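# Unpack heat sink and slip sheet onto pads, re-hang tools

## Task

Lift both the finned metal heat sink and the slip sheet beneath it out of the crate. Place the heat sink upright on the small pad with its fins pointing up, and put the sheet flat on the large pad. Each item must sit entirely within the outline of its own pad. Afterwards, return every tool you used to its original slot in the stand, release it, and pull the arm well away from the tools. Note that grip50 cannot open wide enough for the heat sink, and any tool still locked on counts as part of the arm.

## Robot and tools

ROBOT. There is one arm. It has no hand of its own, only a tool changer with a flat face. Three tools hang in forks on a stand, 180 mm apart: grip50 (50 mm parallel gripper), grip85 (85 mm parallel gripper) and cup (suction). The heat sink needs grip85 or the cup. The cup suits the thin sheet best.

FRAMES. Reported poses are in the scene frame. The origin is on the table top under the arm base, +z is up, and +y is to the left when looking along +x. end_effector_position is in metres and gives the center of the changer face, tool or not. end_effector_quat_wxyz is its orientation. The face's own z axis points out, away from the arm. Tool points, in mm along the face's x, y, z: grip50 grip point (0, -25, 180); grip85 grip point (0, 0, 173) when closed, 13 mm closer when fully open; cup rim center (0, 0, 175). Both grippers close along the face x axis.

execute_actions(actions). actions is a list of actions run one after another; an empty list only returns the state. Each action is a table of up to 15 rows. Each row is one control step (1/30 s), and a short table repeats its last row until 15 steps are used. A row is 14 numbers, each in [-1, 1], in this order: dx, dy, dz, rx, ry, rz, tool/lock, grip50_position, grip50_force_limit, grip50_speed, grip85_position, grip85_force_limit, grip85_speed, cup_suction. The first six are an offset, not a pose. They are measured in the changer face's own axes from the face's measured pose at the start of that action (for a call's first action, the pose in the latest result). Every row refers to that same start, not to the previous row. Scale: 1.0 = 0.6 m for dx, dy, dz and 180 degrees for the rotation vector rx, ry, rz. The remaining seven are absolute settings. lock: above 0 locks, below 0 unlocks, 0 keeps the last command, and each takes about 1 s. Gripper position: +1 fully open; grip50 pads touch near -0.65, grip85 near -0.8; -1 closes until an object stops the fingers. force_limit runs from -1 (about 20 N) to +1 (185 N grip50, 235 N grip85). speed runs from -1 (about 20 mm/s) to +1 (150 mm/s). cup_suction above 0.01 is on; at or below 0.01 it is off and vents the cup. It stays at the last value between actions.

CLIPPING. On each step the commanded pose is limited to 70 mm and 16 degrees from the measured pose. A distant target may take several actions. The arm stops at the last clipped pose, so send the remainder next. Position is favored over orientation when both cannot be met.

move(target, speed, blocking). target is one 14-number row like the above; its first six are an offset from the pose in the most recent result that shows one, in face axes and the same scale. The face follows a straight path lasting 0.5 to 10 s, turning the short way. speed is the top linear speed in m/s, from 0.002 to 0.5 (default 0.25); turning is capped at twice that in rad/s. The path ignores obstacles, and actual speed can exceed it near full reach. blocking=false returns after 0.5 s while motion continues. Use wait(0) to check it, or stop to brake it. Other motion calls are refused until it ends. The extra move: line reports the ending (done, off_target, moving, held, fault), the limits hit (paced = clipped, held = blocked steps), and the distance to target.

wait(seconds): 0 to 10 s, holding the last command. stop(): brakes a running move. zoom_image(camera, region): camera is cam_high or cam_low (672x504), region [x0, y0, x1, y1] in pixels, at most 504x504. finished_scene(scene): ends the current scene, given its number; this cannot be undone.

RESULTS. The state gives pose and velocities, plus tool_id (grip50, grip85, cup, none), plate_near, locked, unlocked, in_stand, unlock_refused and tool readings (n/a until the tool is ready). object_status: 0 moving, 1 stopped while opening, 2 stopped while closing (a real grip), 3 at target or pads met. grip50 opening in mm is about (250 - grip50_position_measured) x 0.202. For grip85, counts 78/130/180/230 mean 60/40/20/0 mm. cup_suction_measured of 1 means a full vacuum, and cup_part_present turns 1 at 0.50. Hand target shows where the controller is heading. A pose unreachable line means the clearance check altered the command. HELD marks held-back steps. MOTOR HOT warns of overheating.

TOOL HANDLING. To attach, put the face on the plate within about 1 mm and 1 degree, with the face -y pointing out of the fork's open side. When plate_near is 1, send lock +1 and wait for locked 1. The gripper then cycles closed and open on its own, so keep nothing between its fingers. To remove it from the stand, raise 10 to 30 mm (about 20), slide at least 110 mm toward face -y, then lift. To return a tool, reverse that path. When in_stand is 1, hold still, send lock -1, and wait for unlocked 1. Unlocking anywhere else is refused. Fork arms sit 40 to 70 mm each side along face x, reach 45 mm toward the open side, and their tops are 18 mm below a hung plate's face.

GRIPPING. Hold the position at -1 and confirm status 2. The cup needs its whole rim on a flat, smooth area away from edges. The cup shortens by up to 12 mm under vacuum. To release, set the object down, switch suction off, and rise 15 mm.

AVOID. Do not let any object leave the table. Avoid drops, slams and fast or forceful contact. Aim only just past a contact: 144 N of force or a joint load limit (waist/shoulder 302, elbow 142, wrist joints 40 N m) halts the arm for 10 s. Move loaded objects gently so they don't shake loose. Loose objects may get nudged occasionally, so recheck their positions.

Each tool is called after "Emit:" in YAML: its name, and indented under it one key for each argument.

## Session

Emit:
execute_actions:
  actions: []

Scene clock: 0.00 s.
end_effector_position=(+0.6511, -0.0287, +0.4718) locked=0 unlocked=1 plate_near=0 in_stand=0 unlock_refused=0 tool_id=none grip50_position_measured=n/a grip50_object_status=n/a grip85_position_measured=n/a grip85_object_status=n/a cup_suction_measured=n/a cup_part_present=n/a end_effector_quat_wxyz=(-0.002, +0.723, +0.691, -0.003) end_effector_velocity=(+0.000, +0.000, -0.000) end_effector_angular_velocity=(+0.001, -0.000, +0.000)
Joint positions: [-0.054  0.168  1.621  0.     1.355 -0.053]
Joint velocities: [ 0.     0.    -0.     0.001 -0.    -0.   ]
Hand target: +0.651, -0.029, +0.472; -0.002, +0.723, +0.691, -0.003

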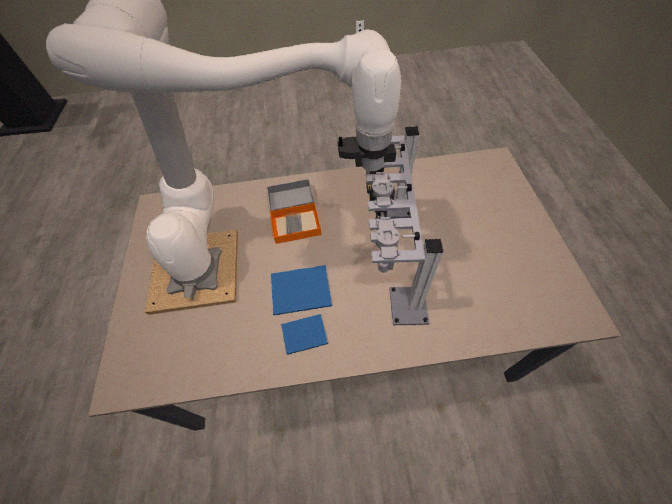

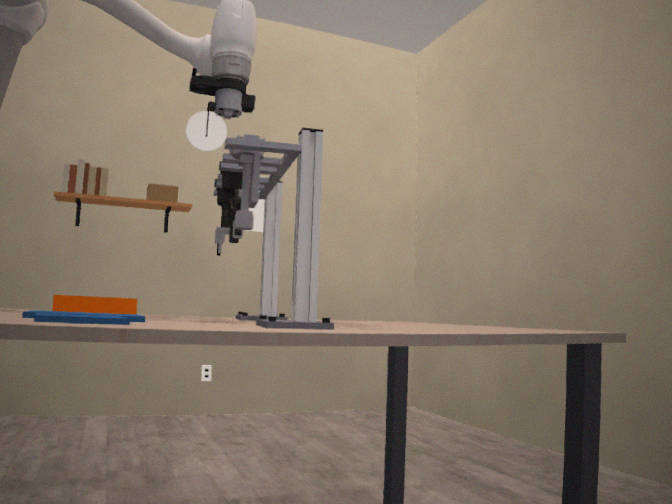

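Emit:
zoom_image:
  camera: "cam_high"
  region: [140, 220, 250, 320]

Emit:
zoom_image:
  camera: "cam_high"
  region: [480, 130, 630, 360]

Emit:
zoom_image:
  camera: "cam_high"
  region: [350, 160, 450, 280]

Emit:
zoom_image:
  camera: "cam_low"
  region: [190, 120, 330, 270]

Region (140, 220, 250, 320) of cam_high's 672x504 image, scaled by 4.582, with more detail than that image has; it fills the top 458 rows of this view, and the rest is white.

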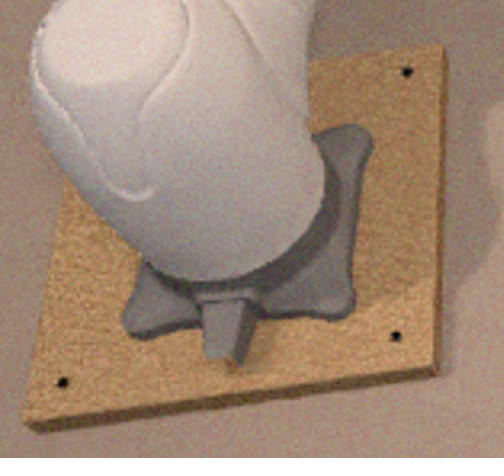

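Region (480, 130, 630, 360) of cam_high's 672x504 image, scaled by 2.191, with more detail than that image has; it fills the left 329 columns of this view, and the rest is white.

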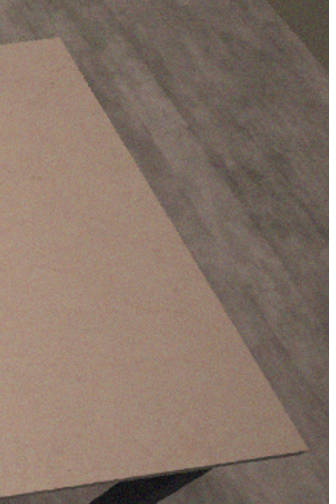

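Region (350, 160, 450, 280) of cam_high's 672x504 image, scaled by 4.200, with more detail than that image has.

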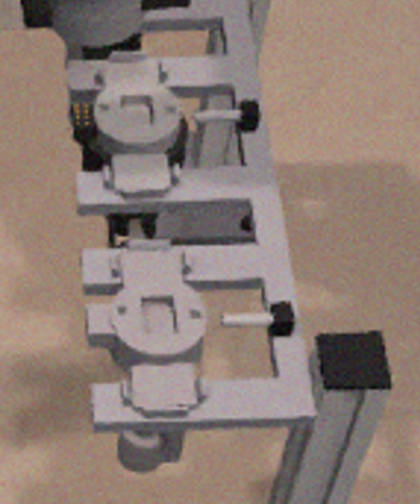

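Region (190, 120, 330, 270) of cam_low's 672x504 image, scaled by 3.360, with more detail than that image has; it fills the left 470 columns of this view, and the rest is white.

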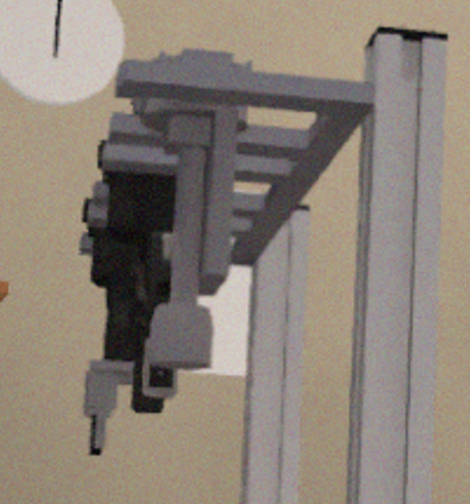

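Emit:
zoom_image:
  camera: "cam_high"
  region: [360, 165, 420, 215]

Emit:
zoom_image:
  camera: "cam_high"
  region: [365, 212, 425, 267]

Region (360, 165, 420, 215) of cam_high's 672x504 image, scaled by 8.400, with more detail than that image has.

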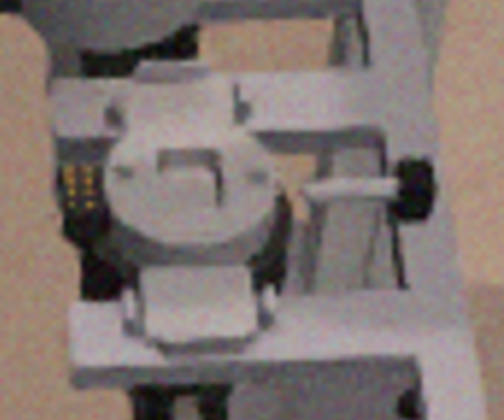

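Region (365, 212, 425, 267) of cam_high's 672x504 image, scaled by 8.400, with more detail than that image has; it fills the top 462 rows of this view, and the rest is white.

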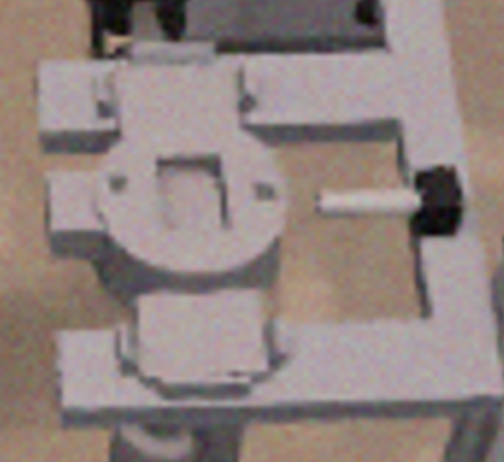

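Emit:
move:
  target: [0.0267,0.0669,0.1447,-0.0013,0,0.0233,0,1,0,0,1,0,0,0]
  speed: 0.2

Emit:
zoom_image:
  camera: "cam_high"
  region: [350, 150, 420, 215]

Emit:
zoom_image:
  camera: "cam_low"
  region: [200, 110, 270, 180]

Scene clock: 45.33 s.
end_effector_position=(+0.6913, -0.0145, +0.3847) locked=0 unlocked=1 plate_near=0 in_stand=0 unlock_refused=0 tool_id=none grip50_position_measured=n/a grip50_object_status=n/a grip85_position_measured=n/a grip85_object_status=n/a cup_suction_measured=n/a cup_part_present=n/a end_effector_quat_wxyz=(-0.000, +0.748, +0.664, -0.001) end_effector_velocity=(+0.001, +0.000, +0.001) end_effector_angular_velocity=(+0.000, -0.003, -0.000)
Joint positions: [-0.027  0.269  1.657  0.     1.214  0.046]
Joint velocities: [ 0.    -0.    -0.002  0.001 -0.001  0.   ]
Hand target: +0.691, -0.015, +0.385; -0.000, +0.748, +0.664, -0.001
Off the commanded pose: 0.000 m, 0 deg.
move: done

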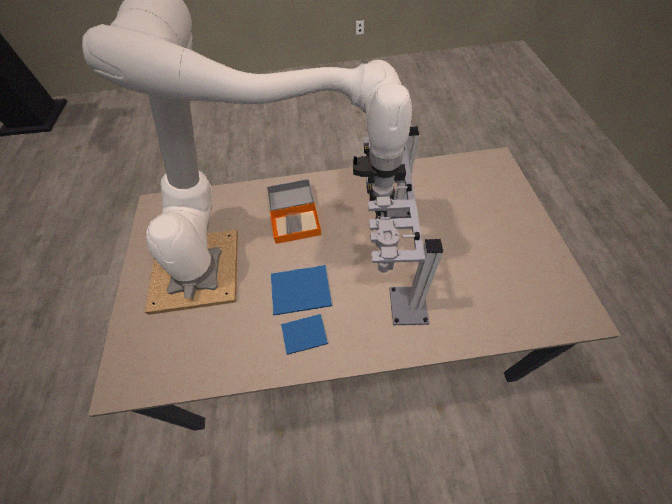

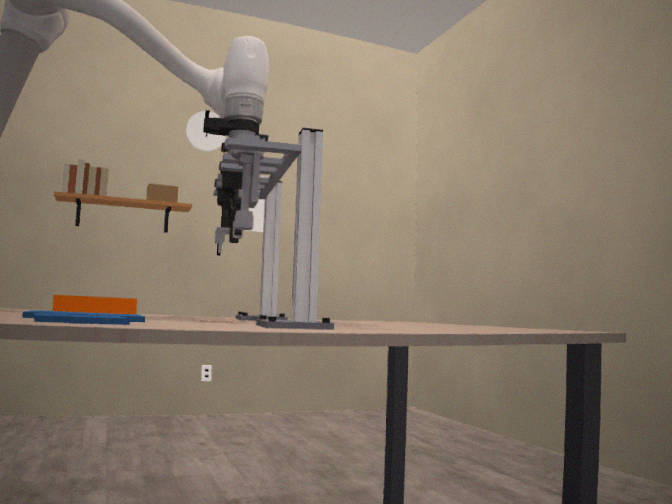

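Region (350, 150, 420, 215) of cam_high's 672x504 image, scaled by 7.200, with more detail than that image has; it fills the top 468 rows of this view, and the rest is white.

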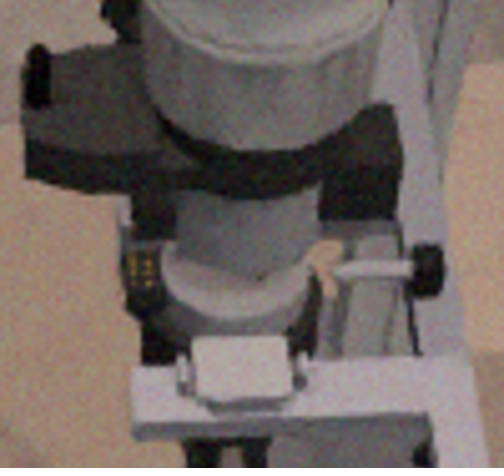

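Region (200, 110, 270, 180) of cam_low's 672x504 image, scaled by 7.200, with more detail than that image has.

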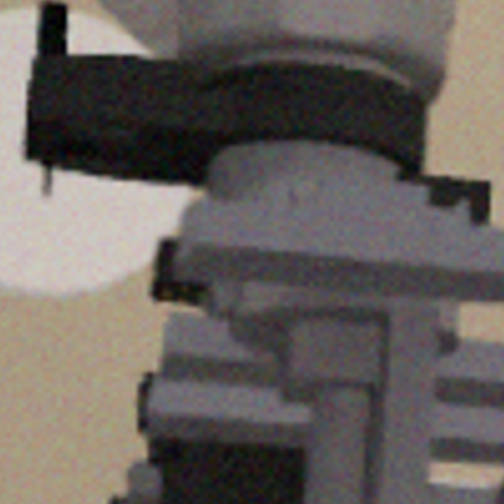

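Emit:
move:
  target: [0,0,0.0195,0,0,0,0,1,0,0,1,0,0,0]
  speed: 0.05

Emit:
zoom_image:
  camera: "cam_high"
  region: [362, 168, 402, 208]

Emit:
zoom_image:
  camera: "cam_low"
  region: [210, 135, 250, 175]

Scene clock: 53.77 s.
end_effector_position=(+0.6913, -0.0146, +0.3731) locked=0 unlocked=1 plate_near=0 in_stand=0 unlock_refused=0 tool_id=none grip50_position_measured=n/a grip50_object_status=n/a grip85_position_measured=n/a grip85_object_status=n/a cup_suction_measured=n/a cup_part_present=n/a end_effector_quat_wxyz=(-0.000, +0.748, +0.664, -0.001) end_effector_velocity=(-0.000, -0.000, -0.000) end_effector_angular_velocity=(-0.000, +0.001, -0.000)
Joint positions: [-0.027  0.275  1.671  0.     1.194  0.046]
Joint velocities: [-0.    -0.     0.    -0.001  0.001  0.   ]
Hand target: +0.691, -0.015, +0.373; -0.000, +0.748, +0.664, -0.001
Off the commanded pose: 0.000 m, 0 deg.
move: done

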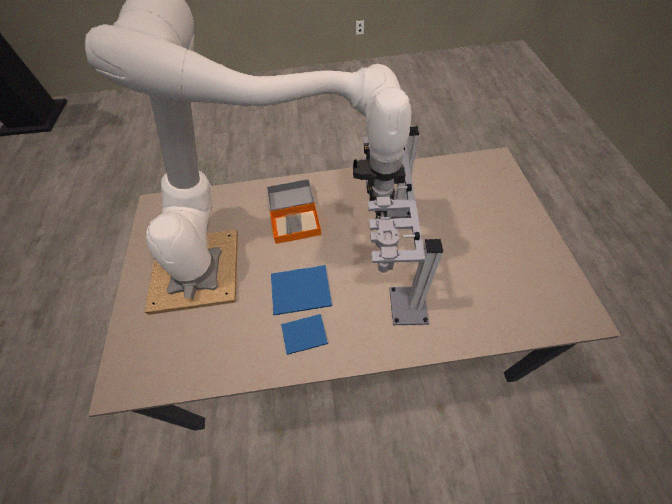

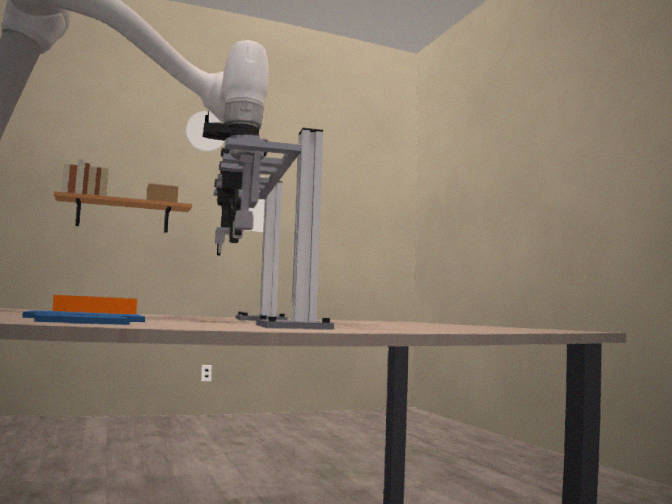

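Region (362, 168, 402, 208) of cam_high's 672x504 image, scaled by 12.600, with more detail than that image has.

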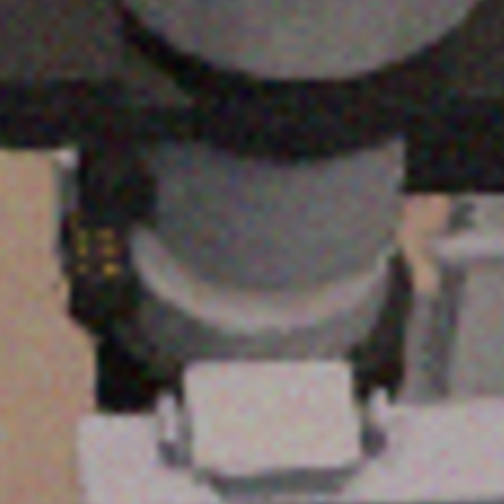

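Region (210, 135, 250, 175) of cam_low's 672x504 image, scaled by 12.600, with more detail than that image has.

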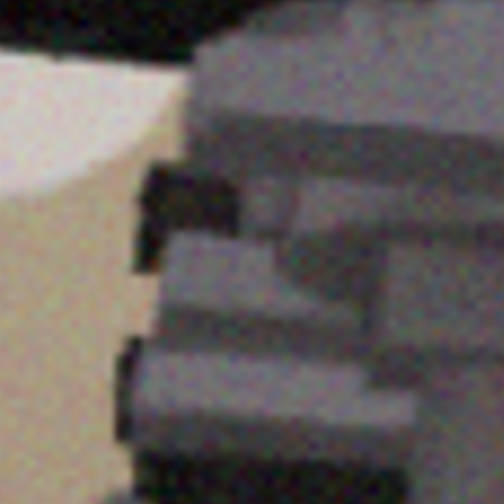

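Emit:
execute_actions:
  actions:
    - [[0.0005,-0.002,0.002,0,0,0,0,1,0,0,1,0,0,0]]

Emit:
zoom_image:
  camera: "cam_high"
  region: [362, 168, 402, 208]

Emit:
zoom_image:
  camera: "cam_low"
  region: [210, 135, 250, 175]

Scene clock: 70.23 s.
end_effector_position=(+0.6902, -0.0141, +0.3718) locked=0 unlocked=1 plate_near=0 in_stand=0 unlock_refused=0 tool_id=none grip50_position_measured=n/a grip50_object_status=n/a grip85_position_measured=n/a grip85_object_status=n/a cup_suction_measured=n/a cup_part_present=n/a end_effector_quat_wxyz=(-0.000, +0.748, +0.664, -0.001) end_effector_velocity=(-0.000, +0.000, -0.000) end_effector_angular_velocity=(-0.000, -0.000, +0.000)
Joint positions: [-0.027  0.274  1.674  0.     1.191  0.047]
Joint velocities: [ 0. -0.  0. -0. -0.  0.]
Hand target: +0.690, -0.014, +0.372; -0.000, +0.748, +0.664, -0.001
Off the commanded pose: 0.000 m, 0 deg.
Step readings (end_effector_position):
0: (+0.6913, -0.0145, +0.3731)
1: (+0.6913, -0.0145, +0.3730)
2: (+0.6909, -0.0144, +0.3723)
4: (+0.6903, -0.0142, +0.3715)
8: (+0.6902, -0.0141, +0.3717)
15: end_effector_position above

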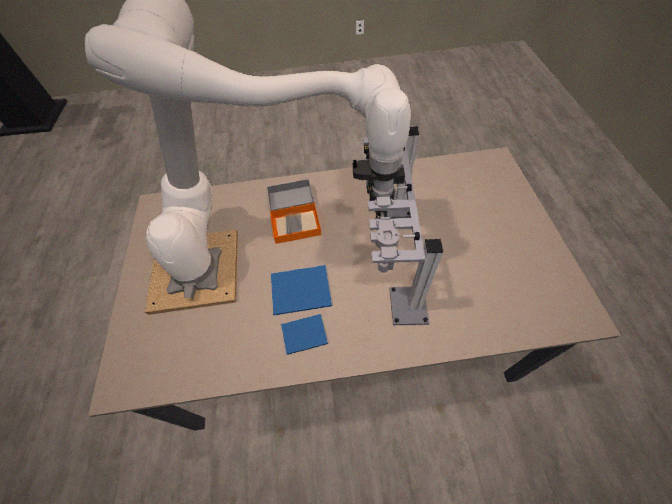

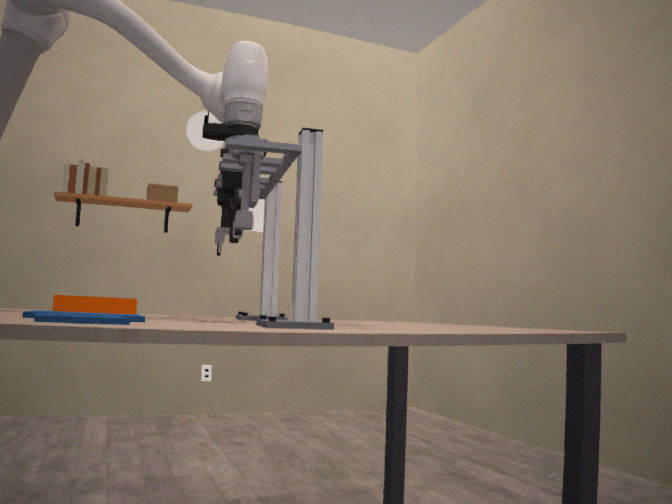

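Region (362, 168, 402, 208) of cam_high's 672x504 image, scaled by 12.600, with more detail than that image has.

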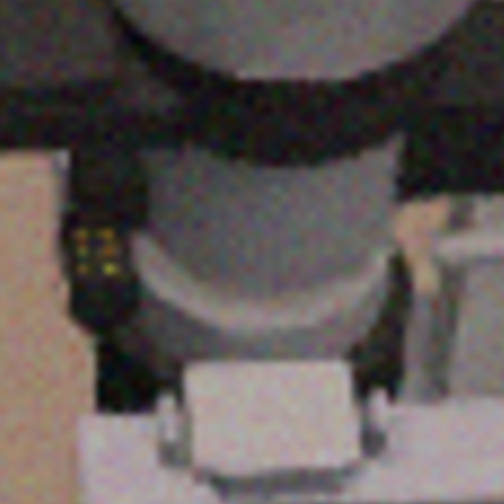

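Region (210, 135, 250, 175) of cam_low's 672x504 image, scaled by 12.600, with more detail than that image has.

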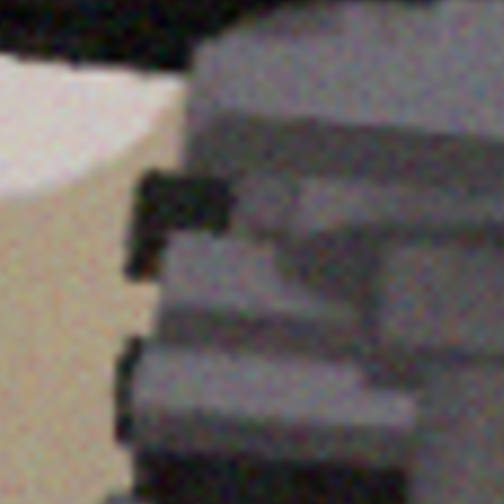

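Emit:
execute_actions:
  actions:
    - [[0,0,0.001,0,0,0,0,1,0,0,1,0,0,0],[0,0,0.002,0,0,0,0,1,0,0,1,0,0,0],[0,0,0.0028,0,0,0,0,1,0,0,1,0,0,0]]

Scene clock: 74.93 s.
end_effector_position=(+0.6902, -0.0141, +0.3702) locked=0 unlocked=1 plate_near=0 in_stand=0 unlock_refused=0 tool_id=none grip50_position_measured=n/a grip50_object_status=n/a grip85_position_measured=n/a grip85_object_status=n/a cup_suction_measured=n/a cup_part_present=n/a end_effector_quat_wxyz=(-0.000, +0.748, +0.664, -0.001) end_effector_velocity=(-0.000, -0.000, -0.000) end_effector_angular_velocity=(-0.001, +0.000, +0.001)
Joint positions: [-0.027  0.275  1.676  0.     1.188  0.047]
Joint velocities: [-0.     0.     0.    -0.001 -0.    -0.001]
Hand target: +0.690, -0.014, +0.370; -0.000, +0.748, +0.664, -0.001
Off the commanded pose: 0.000 m, 0 deg.
Step readings (end_effector_position):
0: (+0.6902, -0.0141, +0.3719)
1: (+0.6902, -0.0141, +0.3719)
2: (+0.6901, -0.0141, +0.3717)
4: (+0.6901, -0.0141, +0.3709)
8: (+0.6901, -0.0141, +0.3704)
15: end_effector_position above

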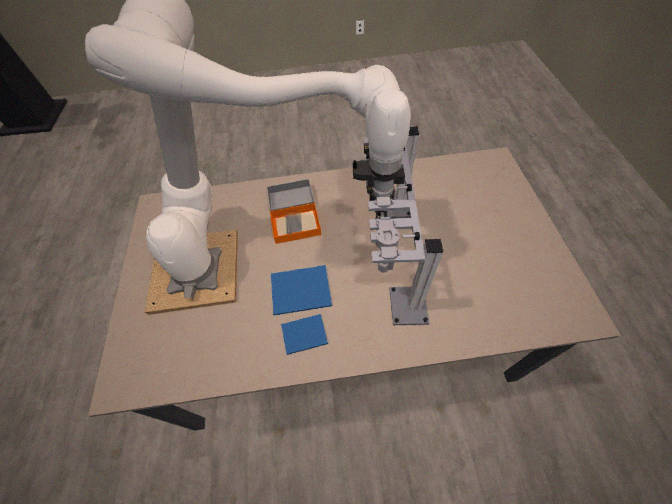

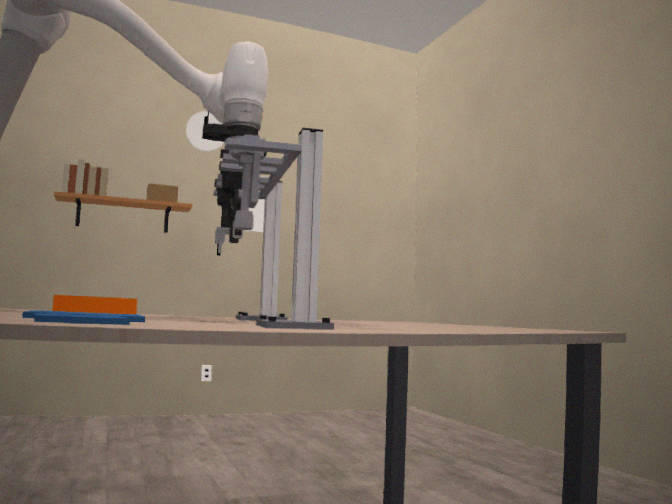

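Emit:
execute_actions:
  actions:
    - [[0,0,0.0009,0,0,0,0,1,0,0,1,0,0,0]]

Scene clock: 77.70 s.
end_effector_position=(+0.6902, -0.0141, +0.3697) locked=0 unlocked=1 plate_near=0 in_stand=0 unlock_refused=0 tool_id=none grip50_position_measured=n/a grip50_object_status=n/a grip85_position_measured=n/a grip85_object_status=n/a cup_suction_measured=n/a cup_part_present=n/a end_effector_quat_wxyz=(-0.000, +0.748, +0.664, -0.001) end_effector_velocity=(+0.000, +0.000, +0.000) end_effector_angular_velocity=(+0.001, -0.000, +0.000)
Joint positions: [-0.027  0.276  1.677  0.     1.187  0.047]
Joint velocities: [-0.     0.    -0.001  0.001  0.    -0.   ]
Hand target: +0.690, -0.014, +0.370; -0.000, +0.748, +0.664, -0.001
Off the commanded pose: 0.000 m, 0 deg.
Step readings (end_effector_position):
0: (+0.6902, -0.0141, +0.3701)
1: (+0.6902, -0.0141, +0.3701)
2: (+0.6902, -0.0141, +0.3699)
4: (+0.6902, -0.0141, +0.3697)
8: (+0.6902, -0.0141, +0.3697)
15: end_effector_position above

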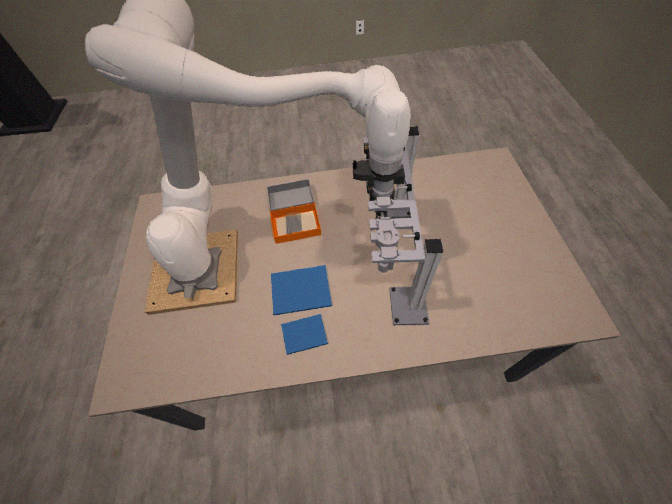

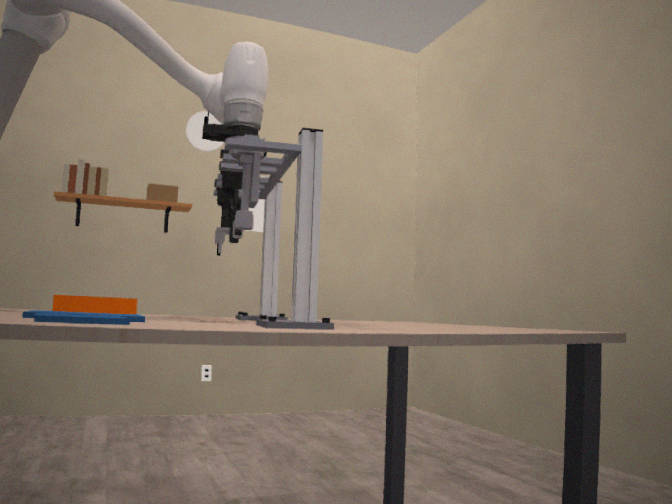

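Free. Continue 0.8 mm.

Emit:
execute_actions:
  actions:
    - [[0,0,0.0013,0,0,0,0,1,0,0,1,0,0,0]]

Scene clock: 79.67 s.
end_effector_position=(+0.6902, -0.0141, +0.3689) locked=0 unlocked=1 plate_near=0 in_stand=0 unlock_refused=0 tool_id=none grip50_position_measured=n/a grip50_object_status=n/a grip85_position_measured=n/a grip85_object_status=n/a cup_suction_measured=n/a cup_part_present=n/a end_effector_quat_wxyz=(-0.000, +0.748, +0.664, -0.001) end_effector_velocity=(+0.000, -0.000, +0.000) end_effector_angular_velocity=(-0.001, -0.000, +0.001)
Joint positions: [-0.027  0.276  1.678  0.     1.186  0.047]
Joint velocities: [ 0.    -0.    -0.    -0.001 -0.    -0.001]
Hand target: +0.690, -0.014, +0.369; -0.000, +0.748, +0.664, -0.001
Off the commanded pose: 0.000 m, 0 deg.
Step readings (end_effector_position):
0: (+0.6902, -0.0141, +0.3697)
1: (+0.6902, -0.0141, +0.3696)
2: (+0.6902, -0.0141, +0.3693)
4: (+0.6902, -0.0141, +0.3689)
8: (+0.6902, -0.0141, +0.3689)
15: end_effector_position above

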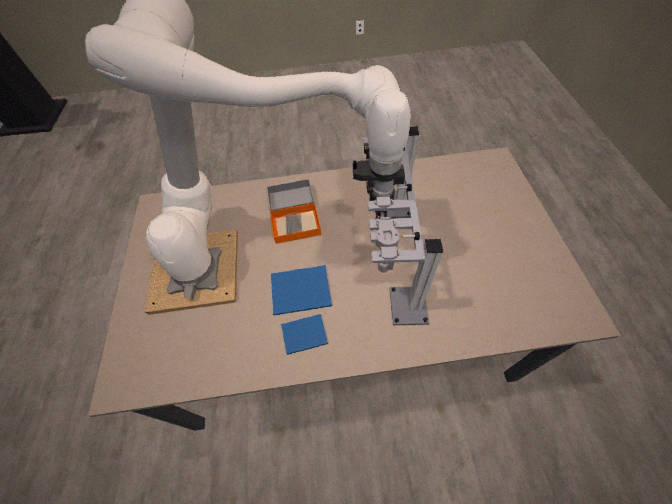

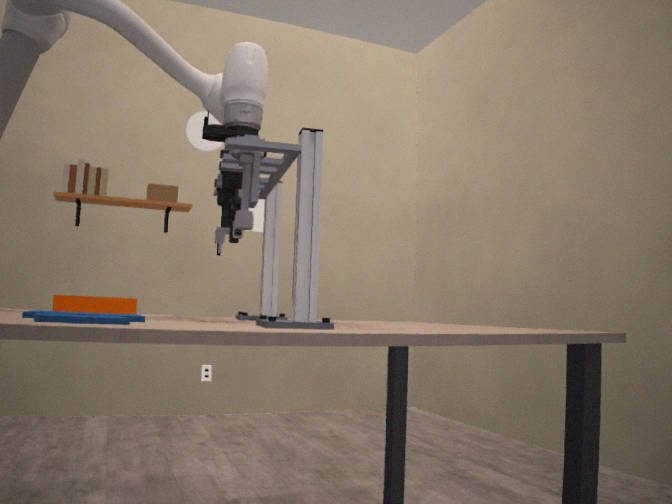

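Emit:
execute_actions:
  actions:
    - [[0,0,0.0015,0,0,0,0,1,0,0,1,0,0,0]]

Scene clock: 82.10 s.
end_effector_position=(+0.6902, -0.0141, +0.3680) locked=0 unlocked=1 plate_near=0 in_stand=0 unlock_refused=0 tool_id=none grip50_position_measured=n/a grip50_object_status=n/a grip85_position_measured=n/a grip85_object_status=n/a cup_suction_measured=n/a cup_part_present=n/a end_effector_quat_wxyz=(-0.000, +0.748, +0.664, -0.001) end_effector_velocity=(-0.001, +0.000, -0.000) end_effector_angular_velocity=(+0.001, +0.001, -0.001)
Joint positions: [-0.027  0.277  1.679  0.     1.184  0.047]
Joint velocities: [ 0.    -0.     0.001  0.001  0.     0.001]
Hand target: +0.690, -0.014, +0.368; -0.000, +0.748, +0.664, -0.001
Off the commanded pose: 0.000 m, 0 deg.
Step readings (end_effector_position):
0: (+0.6902, -0.0141, +0.3689)
1: (+0.6902, -0.0141, +0.3689)
2: (+0.6902, -0.0141, +0.3685)
4: (+0.6902, -0.0141, +0.3680)
8: (+0.6902, -0.0141, +0.3680)
15: end_effector_position above

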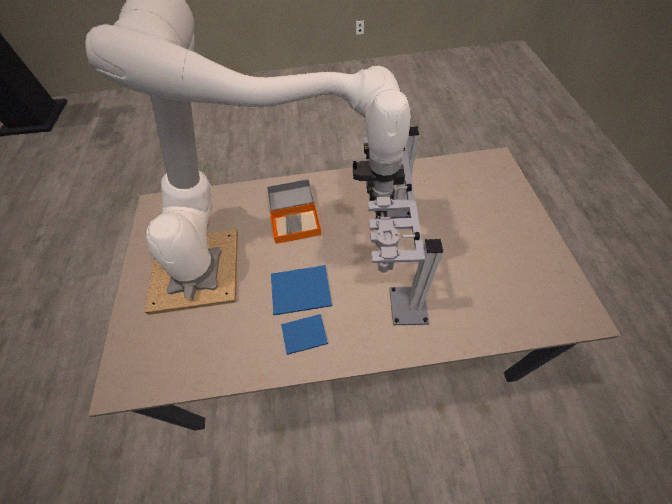

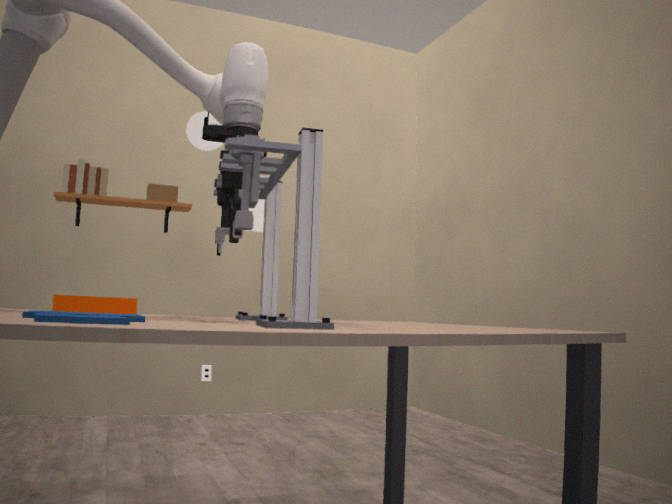

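Emit:
zoom_image:
  camera: "cam_low"
  region: [210, 135, 250, 175]

Emit:
zoom_image:
  camera: "cam_high"
  region: [362, 168, 402, 208]

Region (210, 135, 250, 175) of cam_low's 672x504 image, scaled by 12.600, with more detail than that image has.

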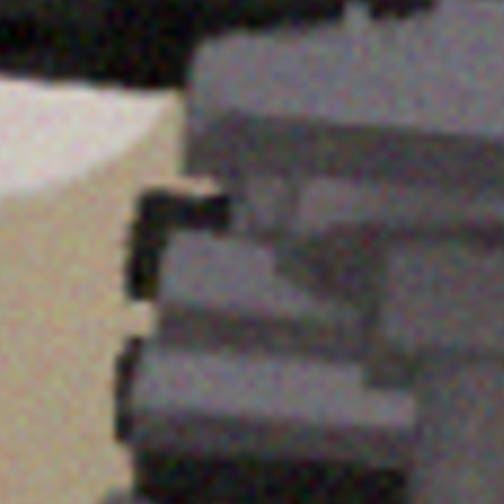

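Region (362, 168, 402, 208) of cam_high's 672x504 image, scaled by 12.600, with more detail than that image has.

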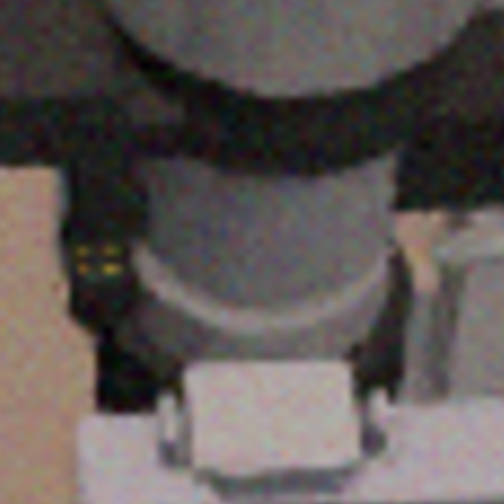

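Emit:
execute_actions:
  actions:
    - [[0,0,0.0012,0,0,0,0,1,0,0,1,0,0,0],[0,0,0.0025,0,0,0,0,1,0,0,1,0,0,0]]

Scene clock: 90.90 s.
end_effector_position=(+0.6902, -0.0141, +0.3665) locked=0 unlocked=1 plate_near=0 in_stand=0 unlock_refused=0 tool_id=none grip50_position_measured=n/a grip50_object_status=n/a grip85_position_measured=n/a grip85_object_status=n/a cup_suction_measured=n/a cup_part_present=n/a end_effector_quat_wxyz=(-0.000, +0.748, +0.664, -0.001) end_effector_velocity=(-0.000, -0.000, +0.000) end_effector_angular_velocity=(-0.001, +0.001, +0.001)
Joint positions: [-0.027  0.278  1.68   0.     1.182  0.047]
Joint velocities: [-0.    -0.     0.    -0.001  0.001 -0.001]
Hand target: +0.690, -0.014, +0.366; -0.000, +0.748, +0.664, -0.001
Off the commanded pose: 0.000 m, 0 deg.
Step readings (end_effector_position):
0: (+0.6902, -0.0141, +0.3680)
1: (+0.6902, -0.0141, +0.3680)
2: (+0.6902, -0.0141, +0.3677)
4: (+0.6901, -0.0141, +0.3667)
8: (+0.6902, -0.0141, +0.3665)
15: end_effector_position above

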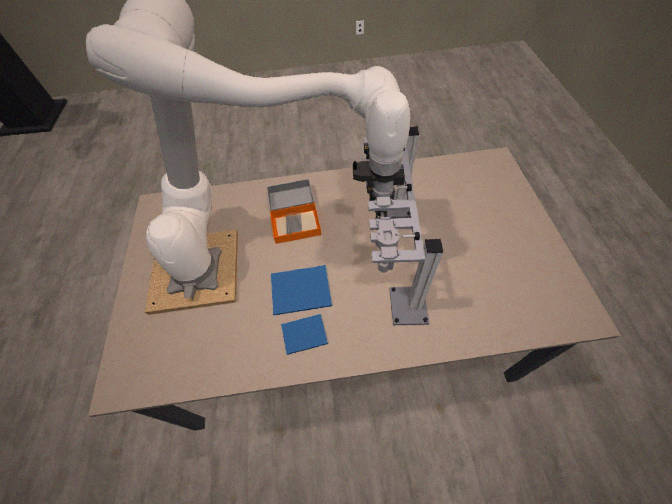

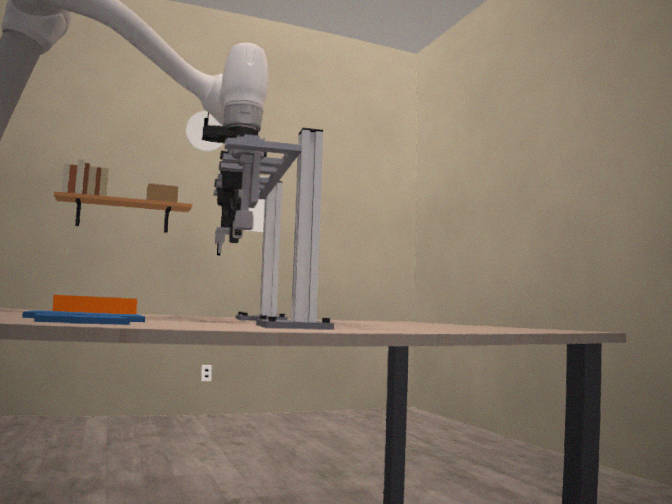

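Emit:
execute_actions:
  actions:
    - [[0,0,0.0012,0,0,0,0,1,0,0,1,0,0,0],[0,0,0.0025,0,0,0,0,1,0,0,1,0,0,0],[0,0,0.0033,0,0,0,0,1,0,0,1,0,0,0]]

Scene clock: 93.03 s.
end_effector_position=(+0.6902, -0.0141, +0.3645) locked=0 unlocked=1 plate_near=0 in_stand=0 unlock_refused=0 tool_id=none grip50_position_measured=n/a grip50_object_status=n/a grip85_position_measured=n/a grip85_object_status=n/a cup_suction_measured=n/a cup_part_present=n/a end_effector_quat_wxyz=(-0.000, +0.748, +0.664, -0.001) end_effector_velocity=(-0.000, +0.000, +0.000) end_effector_angular_velocity=(+0.000, -0.000, +0.000)
Joint positions: [-0.027  0.279  1.682  0.     1.178  0.047]
Joint velocities: [-0.    -0.001  0.001  0.    -0.    -0.   ]
Hand target: +0.690, -0.014, +0.365; -0.000, +0.748, +0.664, -0.001
Off the commanded pose: 0.000 m, 0 deg.
Step readings (end_effector_position):
0: (+0.6902, -0.0141, +0.3665)
1: (+0.6902, -0.0141, +0.3665)
2: (+0.6902, -0.0141, +0.3661)
4: (+0.6901, -0.0141, +0.3649)
8: (+0.6902, -0.0141, +0.3645)
15: end_effector_position above

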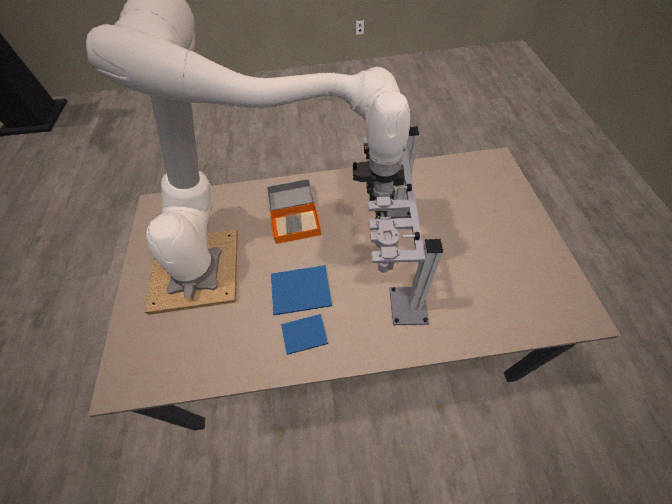

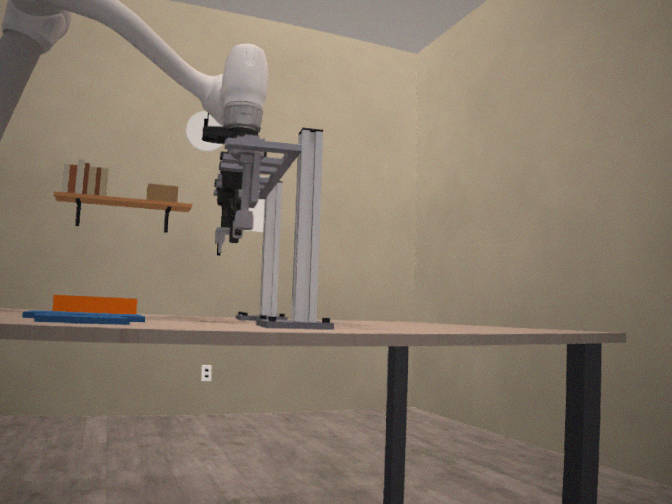

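Emit:
execute_actions:
  actions:
    - [[0,0,0.0012,0,0,0,0,1,0,0,1,0,0,0],[0,0,0.0025,0,0,0,0,1,0,0,1,0,0,0]]

Scene clock: 95.10 s.
end_effector_position=(+0.6902, -0.0141, +0.3630) locked=0 unlocked=1 plate_near=0 in_stand=1 unlock_refused=0 tool_id=none grip50_position_measured=n/a grip50_object_status=n/a grip85_position_measured=n/a grip85_object_status=n/a cup_suction_measured=n/a cup_part_present=n/a end_effector_quat_wxyz=(-0.000, +0.748, +0.664, -0.001) end_effector_velocity=(+0.000, +0.000, -0.000) end_effector_angular_velocity=(+0.001, +0.000, -0.001)
Joint positions: [-0.027  0.28   1.684  0.     1.176  0.047]
Joint velocities: [ 0.     0.001 -0.     0.001 -0.     0.   ]
Hand target: +0.690, -0.014, +0.363; -0.000, +0.748, +0.664, -0.001
Off the commanded pose: 0.000 m, 0 deg.
Step readings (end_effector_position):
0: (+0.6902, -0.0141, +0.3645)
1: (+0.6902, -0.0141, +0.3645)
2: (+0.6902, -0.0141, +0.3642)
4: (+0.6901, -0.0141, +0.3631)
8: (+0.6902, -0.0141, +0.3630)
15: end_effector_position above

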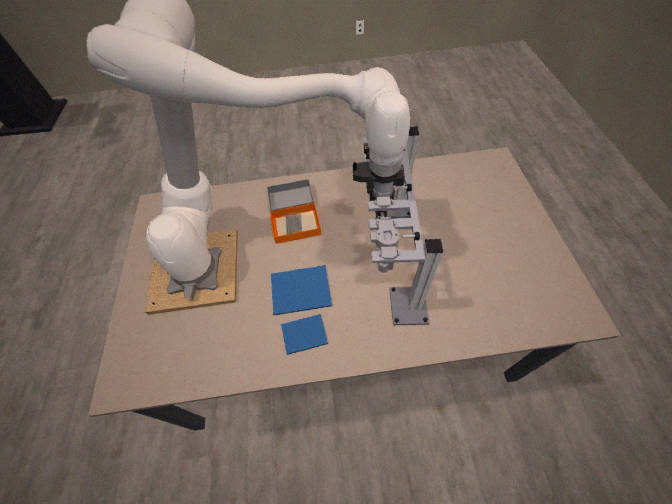

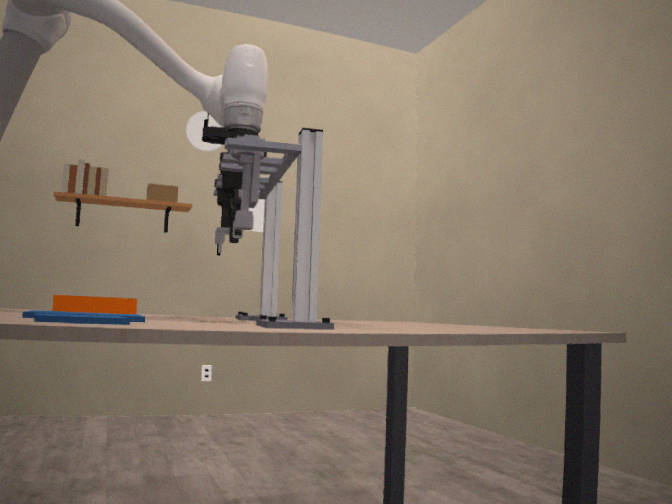

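Emit:
execute_actions:
  actions:
    - [[0,0,0.001,0,0,0,0,1,0,0,1,0,0,0],[0,0,0.002,0,0,0,0,1,0,0,1,0,0,0]]

Scene clock: 97.10 s.
end_effector_position=(+0.6902, -0.0141, +0.3618) locked=0 unlocked=1 plate_near=0 in_stand=1 unlock_refused=0 tool_id=none grip50_position_measured=n/a grip50_object_status=n/a grip85_position_measured=n/a grip85_object_status=n/a cup_suction_measured=n/a cup_part_present=n/a end_effector_quat_wxyz=(-0.000, +0.748, +0.664, -0.001) end_effector_velocity=(+0.000, +0.000, +0.000) end_effector_angular_velocity=(+0.001, -0.001, -0.000)
Joint positions: [-0.027  0.28   1.685  0.     1.174  0.047]
Joint velocities: [ 0.     0.    -0.     0.001 -0.    -0.   ]
Hand target: +0.690, -0.014, +0.362; -0.000, +0.748, +0.664, -0.001
Off the commanded pose: 0.000 m, 0 deg.
Step readings (end_effector_position):
0: (+0.6902, -0.0141, +0.3630)
1: (+0.6902, -0.0141, +0.3630)
2: (+0.6902, -0.0141, +0.3628)
4: (+0.6901, -0.0141, +0.3619)
8: (+0.6902, -0.0141, +0.3618)
15: end_effector_position above

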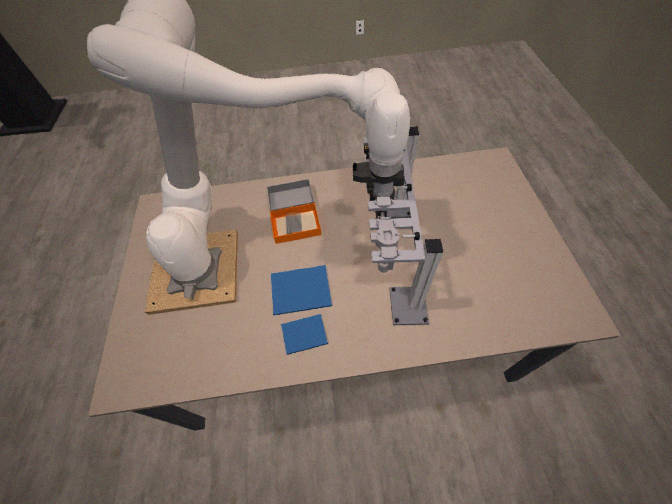

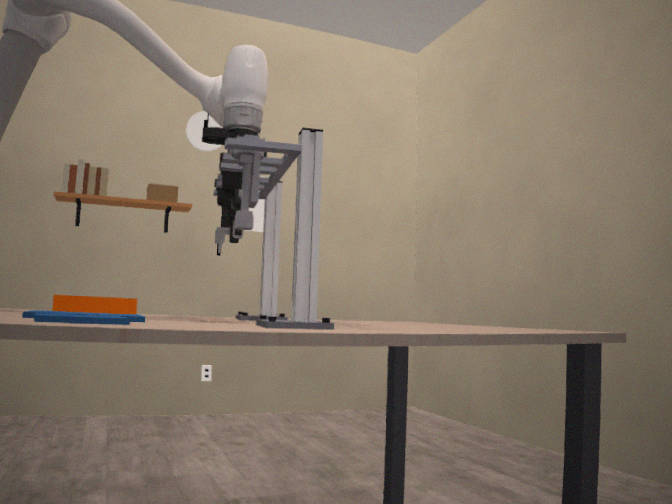

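Emit:
execute_actions:
  actions:
    - [[0,0,0.0013,0,0,0,0,1,0,0,1,0,0,0]]

Scene clock: 99.27 s.
end_effector_position=(+0.6901, -0.0141, +0.3610) locked=0 unlocked=1 plate_near=1 in_stand=1 unlock_refused=0 tool_id=none grip50_position_measured=n/a grip50_object_status=n/a grip85_position_measured=n/a grip85_object_status=n/a cup_suction_measured=n/a cup_part_present=n/a end_effector_quat_wxyz=(-0.000, +0.748, +0.664, -0.001) end_effector_velocity=(+0.000, -0.000, -0.000) end_effector_angular_velocity=(-0.000, +0.000, -0.001)
Joint positions: [-0.027  0.281  1.686  0.     1.172  0.047]
Joint velocities: [-0.     0.    -0.    -0.    -0.     0.001]
Hand target: +0.690, -0.014, +0.361; -0.000, +0.748, +0.664, -0.001
Off the commanded pose: 0.000 m, 0 deg.
Step readings (end_effector_position):
0: (+0.6902, -0.0141, +0.3618)
1: (+0.6902, -0.0141, +0.3618)
2: (+0.6902, -0.0141, +0.3615)
4: (+0.6901, -0.0141, +0.3611)
8: (+0.6901, -0.0141, +0.3611)
15: end_effector_position above

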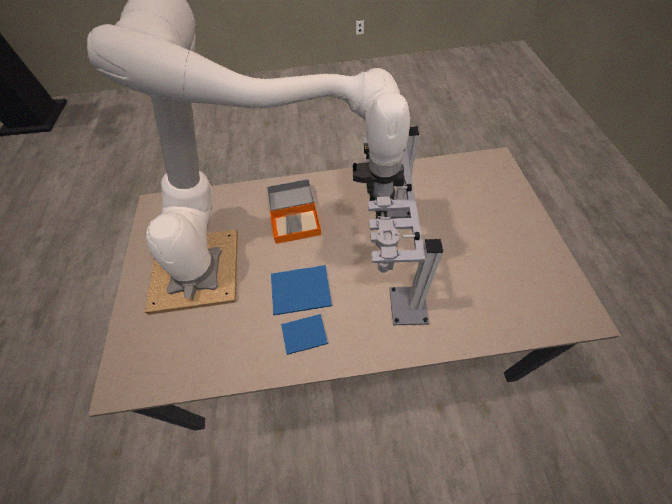

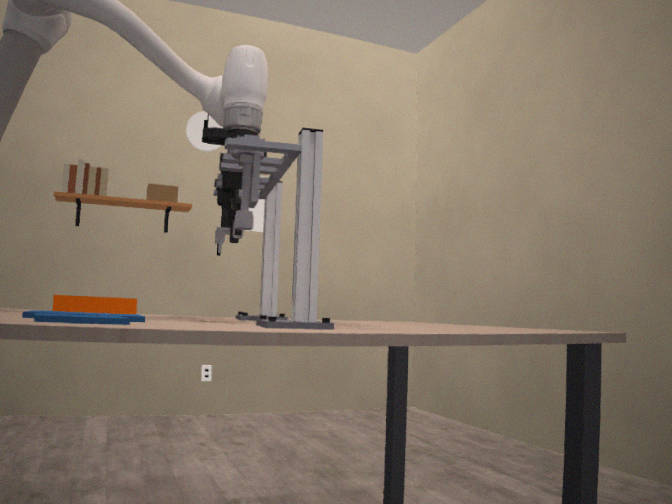

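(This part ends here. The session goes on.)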